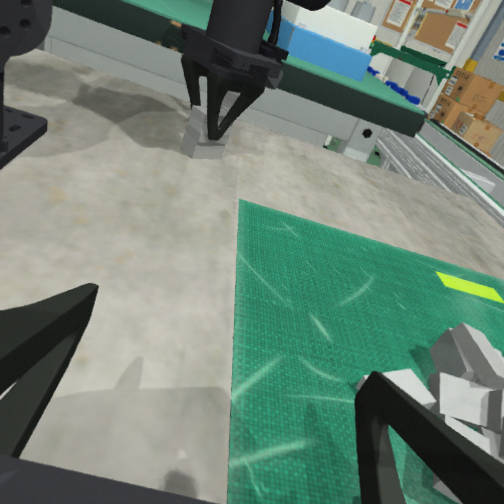

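>>> execute_actions(actions=[{"rows": [[0.2042,0.3905,0.036,0,-0.3461,0.9382,0,-0.475,0.22,0.0,0.09,0.476,-0.504,0.531,0.487,1],[0.2042,0.3905,0.036,0,-0.3461,0.9382,0,-0.48,0.22,0.0,0.09,0.476,-0.504,0.531,0.487,1],[0.2042,0.3905,0.036,0,-0.3461,0.9382,0,-0.485,0.22,0.0,0.09,0.476,-0.504,0.531,0.487,1],[0.2042,0.3905,0.036,0,-0.3461,0.9382,0,-0.49,0.22,0.0,0.09,0.476,-0.504,0.531,0.487,1],[0.2042,0.3905,0.036,0,-0.3461,0.9382,0,-0.495,0.22,0.0,0.09,0.476,-0.504,0.531,0.487,1],[0.2042,0.3905,0.036,0,-0.3461,0.9382,0,-0.50,0.22,0.0,0.09,0.476,-0.504,0.531,0.487,1]], "steps": 12}], pictures=false)

Scene clock: 932.50 s of 6200.00 s.
left_arm: end_effector_position=(+0.2005, +0.3898, +0.0372) grip_measured=-0.473 end_effector_quat_wxyz=(-0.005, -0.349, +0.937, -0.003) | right_arm: end_effector_position=(+0.2223, -0.0027, +0.0899) grip_measured=+1.000 end_effector_quat_wxyz=(+0.476, -0.504, +0.535, +0.484)
Joint positions: left_arm=[ 0.704  1.555  0.92  -0.948  0.002  0.02   0.025] | right_arm=[ 0.539  1.989  0.4    1.449 -0.964 -0.077  0.094]
Joint velocities: left_arm=[-0.012 -0.002 -0.002 -0.037 -0.051 -0.037  0.   ] | right_arm=[-0.002  0.002  0.002 -0.007 -0.081  0.051  0.   ]
Joint torques (N m, as the arm reports them, + toward a larger angle): left_arm=[-0.99 -4.28  5.39  0.38  0.   -0.04] | right_arm=[ 0.8  -5.31  3.74  1.57 -0.05  0.09]
Hand target (left_arm): +0.204, +0.390, +0.036; -0.000, -0.346, +0.938, -0.000
Hand target (right_arm): +0.220, -0.000, +0.090; +0.476, -0.504, +0.531, +0.487
Off the commanded pose (left_arm): 0.004 m, 1 deg.
Off the commanded pose (right_arm): 0.004 m, 1 deg.
Steps of this call (steps 1 to 90: nothing new was sent; then 1.77 s passed at rest; steps 91 to 102: all 12 steps of this action). Readings (end_effector_position):
91: left_arm (+0.2005, +0.3898, +0.0372) | right_arm (+0.2223, -0.0027, +0.0899)
92: left_arm (+0.2005, +0.3898, +0.0372) | right_arm (+0.2223, -0.0027, +0.0899)
94: left_arm (+0.2005, +0.3898, +0.0372) | right_arm (+0.2223, -0.0027, +0.0899)
98: left_arm (+0.2005, +0.3898, +0.0372) | right_arm (+0.2223, -0.0027, +0.0899)
102: the state above

>>> execute_actions(actions=[{"rows": [[0.2042,0.3905,0.036,0,-0.3461,0.9382,0,-0.485,0.22,0.0,0.09,0.476,-0.504,0.531,0.487,1],[0.2042,0.3905,0.036,0,-0.3461,0.9382,0,-0.475,0.22,0.0,0.09,0.476,-0.504,0.531,0.487,1],[0.2042,0.3905,0.036,0,-0.3461,0.9382,0,-0.465,0.22,0.0,0.09,0.476,-0.504,0.531,0.487,1],[0.2042,0.3905,0.036,0,-0.3461,0.9382,0,-0.455,0.22,0.0,0.09,0.476,-0.504,0.531,0.487,1],[0.2042,0.3905,0.036,0,-0.3461,0.9382,0,-0.44,0.22,0.0,0.09,0.476,-0.504,0.531,0.487,1],[0.2042,0.3905,0.036,0,-0.3461,0.9382,0,-0.42,0.22,0.0,0.09,0.476,-0.504,0.531,0.487,1],[0.2042,0.3905,0.036,0,-0.3461,0.9382,0,-0.39,0.22,0.0,0.09,0.476,-0.504,0.531,0.487,1],[0.2042,0.3905,0.036,0,-0.3461,0.9382,0,-0.35,0.22,0.0,0.09,0.476,-0.504,0.531,0.487,1],[0.2042,0.3905,0.036,0,-0.3461,0.9382,0,-0.30,0.22,0.0,0.09,0.476,-0.504,0.531,0.487,1],[0.2042,0.3905,0.036,0,-0.3461,0.9382,0,-0.22,0.22,0.0,0.09,0.476,-0.504,0.531,0.487,1],[0.2042,0.3905,0.036,0,-0.3461,0.9382,0,-0.12,0.22,0.0,0.09,0.476,-0.504,0.531,0.487,1],[0.2042,0.3905,0.036,0,-0.3461,0.9382,0,-0.05,0.22,0.0,0.09,0.476,-0.504,0.531,0.487,1]], "steps": 15}], pictures=false)

>>> move(target=[0.2035,0.391,0.015,0,-0.3461,0.9382,0,-0.05,0.22,0.0,0.09,0.476,-0.504,0.531,0.487,1], speed=0.03)

Scene clock: 946.37 s of 6200.00 s.
left_arm: end_effector_position=(+0.2005, +0.3898, +0.0372) grip_measured=-0.053 end_effector_quat_wxyz=(-0.005, -0.349, +0.937, -0.003) | right_arm: end_effector_position=(+0.2223, -0.0027, +0.0899) grip_measured=+1.000 end_effector_quat_wxyz=(+0.476, -0.504, +0.535, +0.484)
Joint positions: left_arm=[ 0.704  1.555  0.92  -0.948  0.002  0.02   0.045] | right_arm=[ 0.539  1.989  0.4    1.449 -0.964 -0.077  0.094]
Joint velocities: left_arm=[-0.017 -0.002 -0.017  0.022 -0.066 -0.022 -0.001] | right_arm=[-0.012 -0.007 -0.007 -0.007 -0.066  0.022  0.   ]
Joint torques (N m, as the arm reports them, + toward a larger angle): left_arm=[-0.92 -4.35  5.4   0.38 -0.01 -0.07] | right_arm=[ 0.86 -5.39  3.7   1.59 -0.03  0.13]
Hand target (left_arm): +0.204, +0.390, +0.036; +0.000, -0.346, +0.938, -0.000
Hand target (right_arm): +0.220, -0.000, +0.090; +0.476, -0.504, +0.531, +0.487
Off the commanded pose (left_arm): 0.004 m, 1 deg.
Off the commanded pose (right_arm): 0.004 m, 1 deg.
Steps of this call (steps 1 to 90: nothing new was sent; then 10.37 s passed at rest; steps 91 to 105: all 15 steps of this action). Readings (end_effector_position):
91: left_arm (+0.2005, +0.3898, +0.0372) | right_arm (+0.2223, -0.0027, +0.0899)
92: left_arm (+0.2005, +0.3898, +0.0372) | right_arm (+0.2223, -0.0027, +0.0899)
94: left_arm (+0.2005, +0.3898, +0.0372) | right_arm (+0.2223, -0.0027, +0.0899)
98: left_arm (+0.2005, +0.3898, +0.0372) | right_arm (+0.2223, -0.0027, +0.0899)
105: the state above

Scene clock: 947.77 s of 6200.00 s.
left_arm: end_effector_position=(+0.2003, +0.3897, +0.0166) grip_measured=-0.052 end_effector_quat_wxyz=(-0.005, -0.349, +0.937, -0.003) | right_arm: end_effector_position=(+0.2223, -0.0027, +0.0899) grip_measured=+1.000 end_effector_quat_wxyz=(+0.476, -0.504, +0.535, +0.484)
Joint positions: left_arm=[ 0.704  1.592  0.867 -0.858  0.002  0.02   0.045] | right_arm=[ 0.539  1.989  0.4    1.449 -0.964 -0.077  0.094]
Joint velocities: left_arm=[-0.012 -0.002  0.002  0.11  -0.022 -0.007  0.   ] | right_arm=[-0.012 -0.017  0.007  0.022  0.007 -0.022  0.   ]
Joint torques (N m, as the arm reports them, + toward a larger angle): left_arm=[-0.58 -4.4   5.02  0.41 -0.01 -0.04] | right_arm=[ 0.88 -5.21  3.78  1.55 -0.04  0.12]
Hand target (left_arm): +0.204, +0.391, +0.015; +0.000, -0.346, +0.938, -0.000
Hand target (right_arm): +0.220, -0.000, +0.090; +0.476, -0.504, +0.531, +0.487
Off the commanded pose (left_arm): 0.004 m, 1 deg.
Off the commanded pose (right_arm): 0.004 m, 1 deg.
move: done

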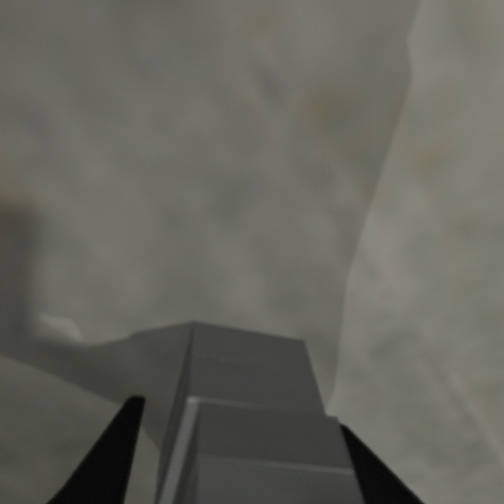

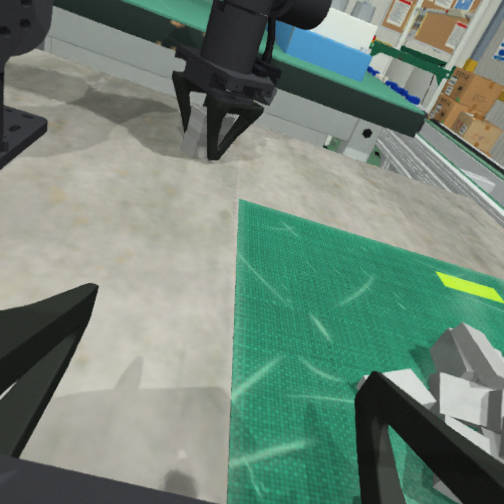

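>>> execute_actions(actions=[{"rows": [[0.2035,0.391,0.015,0,-0.3461,0.9382,0,-0.10,0.22,0.0,0.09,0.476,-0.504,0.531,0.487,1],[0.2035,0.391,0.015,0,-0.3461,0.9382,0,-0.15,0.22,0.0,0.09,0.476,-0.504,0.531,0.487,1],[0.2035,0.391,0.015,0,-0.3461,0.9382,0,-0.19,0.22,0.0,0.09,0.476,-0.504,0.531,0.487,1],[0.2035,0.391,0.015,0,-0.3461,0.9382,0,-0.23,0.22,0.0,0.09,0.476,-0.504,0.531,0.487,1],[0.2035,0.391,0.015,0,-0.3461,0.9382,0,-0.26,0.22,0.0,0.09,0.476,-0.504,0.531,0.487,1],[0.2035,0.391,0.015,0,-0.3461,0.9382,0,-0.29,0.22,0.0,0.09,0.476,-0.504,0.531,0.487,1],[0.2035,0.391,0.015,0,-0.3461,0.9382,0,-0.315,0.22,0.0,0.09,0.476,-0.504,0.531,0.487,1],[0.2035,0.391,0.015,0,-0.3461,0.9382,0,-0.34,0.22,0.0,0.09,0.476,-0.504,0.531,0.487,1],[0.2035,0.391,0.015,0,-0.3461,0.9382,0,-0.36,0.22,0.0,0.09,0.476,-0.504,0.531,0.487,1],[0.2035,0.391,0.015,0,-0.3461,0.9382,0,-0.38,0.22,0.0,0.09,0.476,-0.504,0.531,0.487,1],[0.2035,0.391,0.015,0,-0.3461,0.9382,0,-0.395,0.22,0.0,0.09,0.476,-0.504,0.531,0.487,1],[0.2035,0.391,0.015,0,-0.3461,0.9382,0,-0.41,0.22,0.0,0.09,0.476,-0.504,0.531,0.487,1],[0.2035,0.391,0.015,0,-0.3461,0.9382,0,-0.42,0.22,0.0,0.09,0.476,-0.504,0.531,0.487,1],[0.2035,0.391,0.015,0,-0.3461,0.9382,0,-0.43,0.22,0.0,0.09,0.476,-0.504,0.531,0.487,1],[0.2035,0.391,0.015,0,-0.3461,0.9382,0,-0.44,0.22,0.0,0.09,0.476,-0.504,0.531,0.487,1]], "steps": 15}], pictures=false)

>>> execute_actions(actions=[{"rows": [[0.2035,0.391,0.015,0,-0.3461,0.9382,0,-0.45,0.22,0.0,0.09,0.476,-0.504,0.531,0.487,1],[0.2035,0.391,0.015,0,-0.3461,0.9382,0,-0.455,0.22,0.0,0.09,0.476,-0.504,0.531,0.487,1],[0.2035,0.391,0.015,0,-0.3461,0.9382,0,-0.46,0.22,0.0,0.09,0.476,-0.504,0.531,0.487,1],[0.2035,0.391,0.015,0,-0.3461,0.9382,0,-0.465,0.22,0.0,0.09,0.476,-0.504,0.531,0.487,1],[0.2035,0.391,0.015,0,-0.3461,0.9382,0,-0.47,0.22,0.0,0.09,0.476,-0.504,0.531,0.487,1],[0.2035,0.391,0.015,0,-0.3461,0.9382,0,-0.475,0.22,0.0,0.09,0.476,-0.504,0.531,0.487,1],[0.2035,0.391,0.015,0,-0.3461,0.9382,0,-0.48,0.22,0.0,0.09,0.476,-0.504,0.531,0.487,1],[0.2035,0.391,0.015,0,-0.3461,0.9382,0,-0.485,0.22,0.0,0.09,0.476,-0.504,0.531,0.487,1],[0.2035,0.391,0.015,0,-0.3461,0.9382,0,-0.49,0.22,0.0,0.09,0.476,-0.504,0.531,0.487,1],[0.2035,0.391,0.015,0,-0.3461,0.9382,0,-0.495,0.22,0.0,0.09,0.476,-0.504,0.531,0.487,1],[0.2035,0.391,0.015,0,-0.3461,0.9382,0,-0.50,0.22,0.0,0.09,0.476,-0.504,0.531,0.487,1]], "steps": 15}])

Scene clock: 962.20 s of 6200.00 s.
left_arm: end_effector_position=(+0.1998, +0.3909, +0.0166) grip_measured=-0.433 end_effector_quat_wxyz=(-0.006, -0.349, +0.937, +0.000) | right_arm: end_effector_position=(+0.2223, -0.0027, +0.0899) grip_measured=+1.000 end_effector_quat_wxyz=(+0.476, -0.504, +0.535, +0.484)
Joint positions: left_arm=[ 0.704  1.592  0.867 -0.857 -0.005  0.02   0.027] | right_arm=[ 0.539  1.989  0.4    1.449 -0.964 -0.077  0.094]
Joint velocities: left_arm=[ 0.012 -0.002 -0.017  0.022  0.037  0.051 -0.008] | right_arm=[-0.007 -0.017 -0.007 -0.066 -0.022  0.051  0.   ]
Joint torques (N m, as the arm reports them, + toward a larger angle): left_arm=[-0.6  -4.46  5.05  0.39  0.07 -0.03] | right_arm=[ 0.84 -5.28  3.67  1.56 -0.04  0.11]
Hand target (left_arm): +0.203, +0.391, +0.015; -0.000, -0.346, +0.938, +0.000
Hand target (right_arm): +0.220, -0.000, +0.090; +0.476, -0.504, +0.531, +0.487
Off the commanded pose (left_arm): 0.004 m, 1 deg.
Off the commanded pose (right_arm): 0.004 m, 1 deg.
Steps of this call (steps 1 to 90: nothing new was sent; then 10.93 s passed at rest; steps 91 to 105: all 15 steps of this action). Readings (end_effector_position):
91: left_arm (+0.2006, +0.3899, +0.0166) | right_arm (+0.2223, -0.0027, +0.0899)
92: left_arm (+0.2006, +0.3899, +0.0166) | right_arm (+0.2223, -0.0027, +0.0899)
94: left_arm (+0.2006, +0.3899, +0.0166) | right_arm (+0.2223, -0.0027, +0.0899)
98: left_arm (+0.2006, +0.3899, +0.0166) | right_arm (+0.2223, -0.0027, +0.0899)
105: the state above

Scene clock: 962.70 s of 6200.00 s.
left_arm: end_effector_position=(+0.1997, +0.3911, +0.0166) grip_measured=-0.473 end_effector_quat_wxyz=(-0.006, -0.349, +0.937, +0.001) | right_arm: end_effector_position=(+0.2223, -0.0027, +0.0899) grip_measured=+1.000 end_effector_quat_wxyz=(+0.476, -0.504, +0.535, +0.484)
Joint positions: left_arm=[ 0.704  1.592  0.867 -0.856 -0.006  0.02   0.025] | right_arm=[ 0.539  1.989  0.4    1.449 -0.964 -0.077  0.094]
Joint velocities: left_arm=[-0.002 -0.027  0.007 -0.022  0.007 -0.022 -0.001] | right_arm=[-0.002  0.007 -0.007 -0.051  0.007  0.095  0.   ]
Joint torques (N m, as the arm reports them, + toward a larger angle): left_arm=[-0.58 -4.42  5.03  0.41  0.05 -0.04] | right_arm=[ 0.87 -5.3   3.75  1.55 -0.05  0.1 ]
Hand target (left_arm): +0.204, +0.391, +0.015; +0.000, -0.346, +0.938, -0.000
Hand target (right_arm): +0.220, -0.000, +0.090; +0.476, -0.504, +0.531, +0.487
Off the commanded pose (left_arm): 0.004 m, 1 deg.
Off the commanded pose (right_arm): 0.004 m, 1 deg.
Steps of this call (steps 1 to 15: all 15 steps of this action). Readings (end_effector_position):
1: left_arm (+0.1997, +0.3910, +0.0166) | right_arm (+0.2223, -0.0027, +0.0899)
2: left_arm (+0.1997, +0.3910, +0.0166) | right_arm (+0.2223, -0.0027, +0.0899)
4: left_arm (+0.1997, +0.3910, +0.0166) | right_arm (+0.2223, -0.0027, +0.0899)
8: left_arm (+0.1997, +0.3910, +0.0166) | right_arm (+0.2223, -0.0027, +0.0899)
15: the state above

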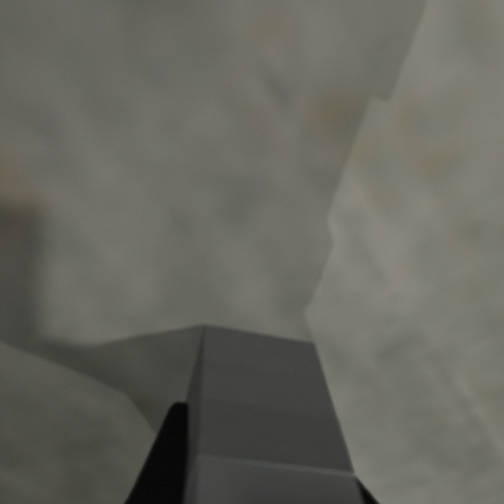

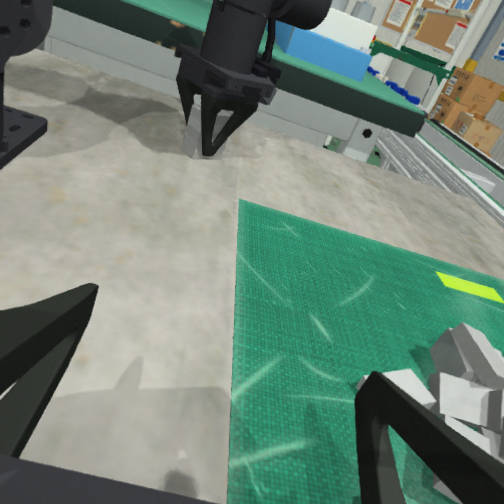

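>>> execute_actions(actions=[{"rows": [[0.2025,0.391,0.015,0,-0.3461,0.9382,0,-0.485,0.22,0.0,0.09,0.476,-0.504,0.531,0.487,1],[0.2025,0.391,0.015,0,-0.3461,0.9382,0,-0.475,0.22,0.0,0.09,0.476,-0.504,0.531,0.487,1],[0.2025,0.391,0.015,0,-0.3461,0.9382,0,-0.465,0.22,0.0,0.09,0.476,-0.504,0.531,0.487,1],[0.2025,0.391,0.015,0,-0.3461,0.9382,0,-0.455,0.22,0.0,0.09,0.476,-0.504,0.531,0.487,1],[0.2025,0.391,0.015,0,-0.3461,0.9382,0,-0.44,0.22,0.0,0.09,0.476,-0.504,0.531,0.487,1],[0.2025,0.391,0.015,0,-0.3461,0.9382,0,-0.42,0.22,0.0,0.09,0.476,-0.504,0.531,0.487,1],[0.2025,0.391,0.015,0,-0.3461,0.9382,0,-0.39,0.22,0.0,0.09,0.476,-0.504,0.531,0.487,1],[0.2025,0.391,0.015,0,-0.3461,0.9382,0,-0.35,0.22,0.0,0.09,0.476,-0.504,0.531,0.487,1],[0.2025,0.391,0.015,0,-0.3461,0.9382,0,-0.30,0.22,0.0,0.09,0.476,-0.504,0.531,0.487,1],[0.2025,0.391,0.015,0,-0.3461,0.9382,0,-0.22,0.22,0.0,0.09,0.476,-0.504,0.531,0.487,1],[0.2025,0.391,0.015,0,-0.3461,0.9382,0,-0.12,0.22,0.0,0.09,0.476,-0.504,0.531,0.487,1],[0.2025,0.391,0.015,0,-0.3461,0.9382,0,0.0,0.22,0.0,0.09,0.476,-0.504,0.531,0.487,1],[0.2025,0.391,0.015,0,-0.3461,0.9382,0,0.15,0.22,0.0,0.09,0.476,-0.504,0.531,0.487,1]], "steps": 15}], pictures=false)

>>> move(target=[0.201,0.392,0.125,0,-0.3461,0.9382,0,0.6,0.22,0.0,0.09,0.476,-0.504,0.531,0.487,1], speed=0.08)

Scene clock: 974.00 s of 6200.00 s.
left_arm: end_effector_position=(+0.1996, +0.3910, +0.0164) grip_measured=+0.144 end_effector_quat_wxyz=(-0.006, -0.349, +0.937, +0.001) | right_arm: end_effector_position=(+0.2223, -0.0027, +0.0899) grip_measured=+1.000 end_effector_quat_wxyz=(+0.476, -0.504, +0.535, +0.484)
Joint positions: left_arm=[ 0.704  1.592  0.866 -0.855 -0.006  0.02   0.054] | right_arm=[ 0.539  1.989  0.4    1.449 -0.964 -0.077  0.094]
Joint velocities: left_arm=[-0.022 -0.017 -0.002  0.022  0.037 -0.051  0.009] | right_arm=[ 0.002  0.002 -0.012 -0.007 -0.007  0.066  0.   ]
Joint torques (N m, as the arm reports them, + toward a larger angle): left_arm=[-0.39 -4.66  4.91  0.4   0.06  0.01] | right_arm=[ 0.77 -5.25  3.77  1.55 -0.03  0.12]
Hand target (left_arm): +0.202, +0.391, +0.015; -0.000, -0.346, +0.938, -0.000
Hand target (right_arm): +0.220, -0.000, +0.090; +0.476, -0.504, +0.531, +0.487
Off the commanded pose (left_arm): 0.003 m, 1 deg.
Off the commanded pose (right_arm): 0.004 m, 1 deg.
Steps of this call (steps 1 to 90: nothing new was sent; then 7.80 s passed at rest; steps 91 to 105: all 15 steps of this action). Readings (end_effector_position):
91: left_arm (+0.1995, +0.3909, +0.0164) | right_arm (+0.2223, -0.0027, +0.0899)
92: left_arm (+0.1995, +0.3909, +0.0164) | right_arm (+0.2223, -0.0027, +0.0899)
94: left_arm (+0.1995, +0.3909, +0.0164) | right_arm (+0.2223, -0.0027, +0.0899)
98: left_arm (+0.1996, +0.3910, +0.0164) | right_arm (+0.2223, -0.0027, +0.0899)
105: the state above

Scene clock: 976.13 s of 6200.00 s.
left_arm: end_effector_position=(+0.1965, +0.3882, +0.1122) grip_measured=+0.598 end_effector_quat_wxyz=(-0.022, -0.347, +0.937, -0.006) | right_arm: end_effector_position=(+0.2223, -0.0027, +0.0899) grip_measured=+1.000 end_effector_quat_wxyz=(+0.476, -0.504, +0.535, +0.484)
Joint positions: left_arm=[ 0.704  1.502  1.176 -1.291 -0.006  0.023  0.075] | right_arm=[ 0.539  1.989  0.4    1.449 -0.964 -0.077  0.094]
Joint velocities: left_arm=[-0.027 -0.007  0.002 -0.022 -0.007  0.007 -0.001] | right_arm=[-0.032  0.012  0.022  0.007 -0.022 -0.007  0.   ]
Joint torques (N m, as the arm reports them, + toward a larger angle): left_arm=[ 0.24 -6.45  8.23  0.1   0.06  0.03] | right_arm=[ 0.89 -5.3   3.72  1.55 -0.04  0.1 ]
Hand target (left_arm): +0.200, +0.392, +0.125; -0.000, -0.346, +0.938, +0.000
Hand target (right_arm): +0.220, -0.000, +0.090; +0.476, -0.504, +0.531, +0.487
Off the commanded pose (left_arm): 0.014 m, 3 deg.
Off the commanded pose (right_arm): 0.004 m, 1 deg.
move: off_target (left_arm)

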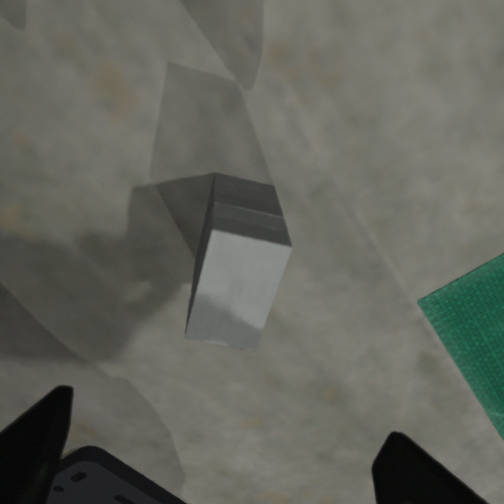

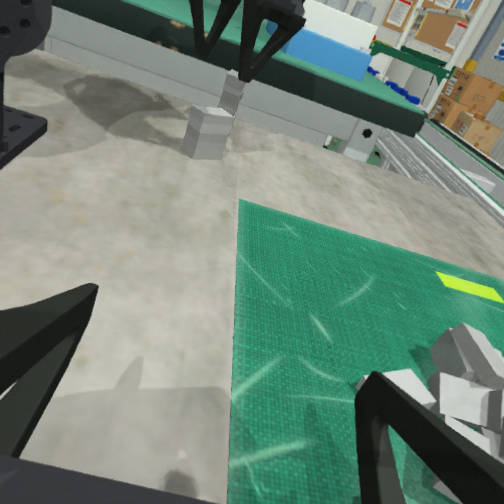

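>>> zoom_image(camera="cam_left_wrist", region=[160,150,320,370])

>>> zoom_image(camera="cam_right_wrist", region=[160,80,260,180])

Region (160, 150, 320, 370) of cam_left_wrist's 504x504 image, scaled by 2.291, with more detail than that image has; it fills the left 367 columns of this view, and the rest is white.

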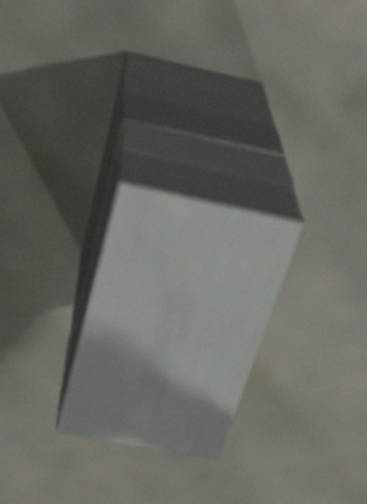

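Region (160, 80, 260, 180) of cam_right_wrist's 504x504 image, scaled by 5.040, with more detail than that image has.

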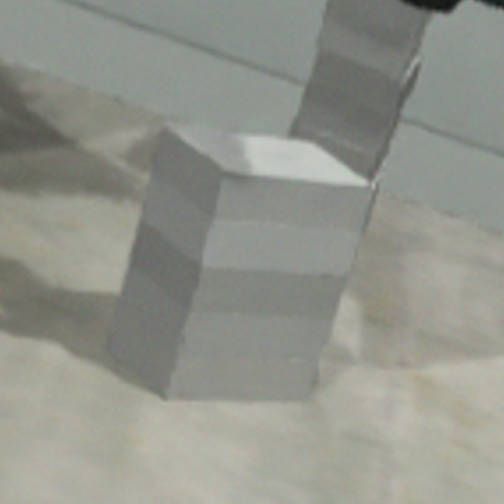

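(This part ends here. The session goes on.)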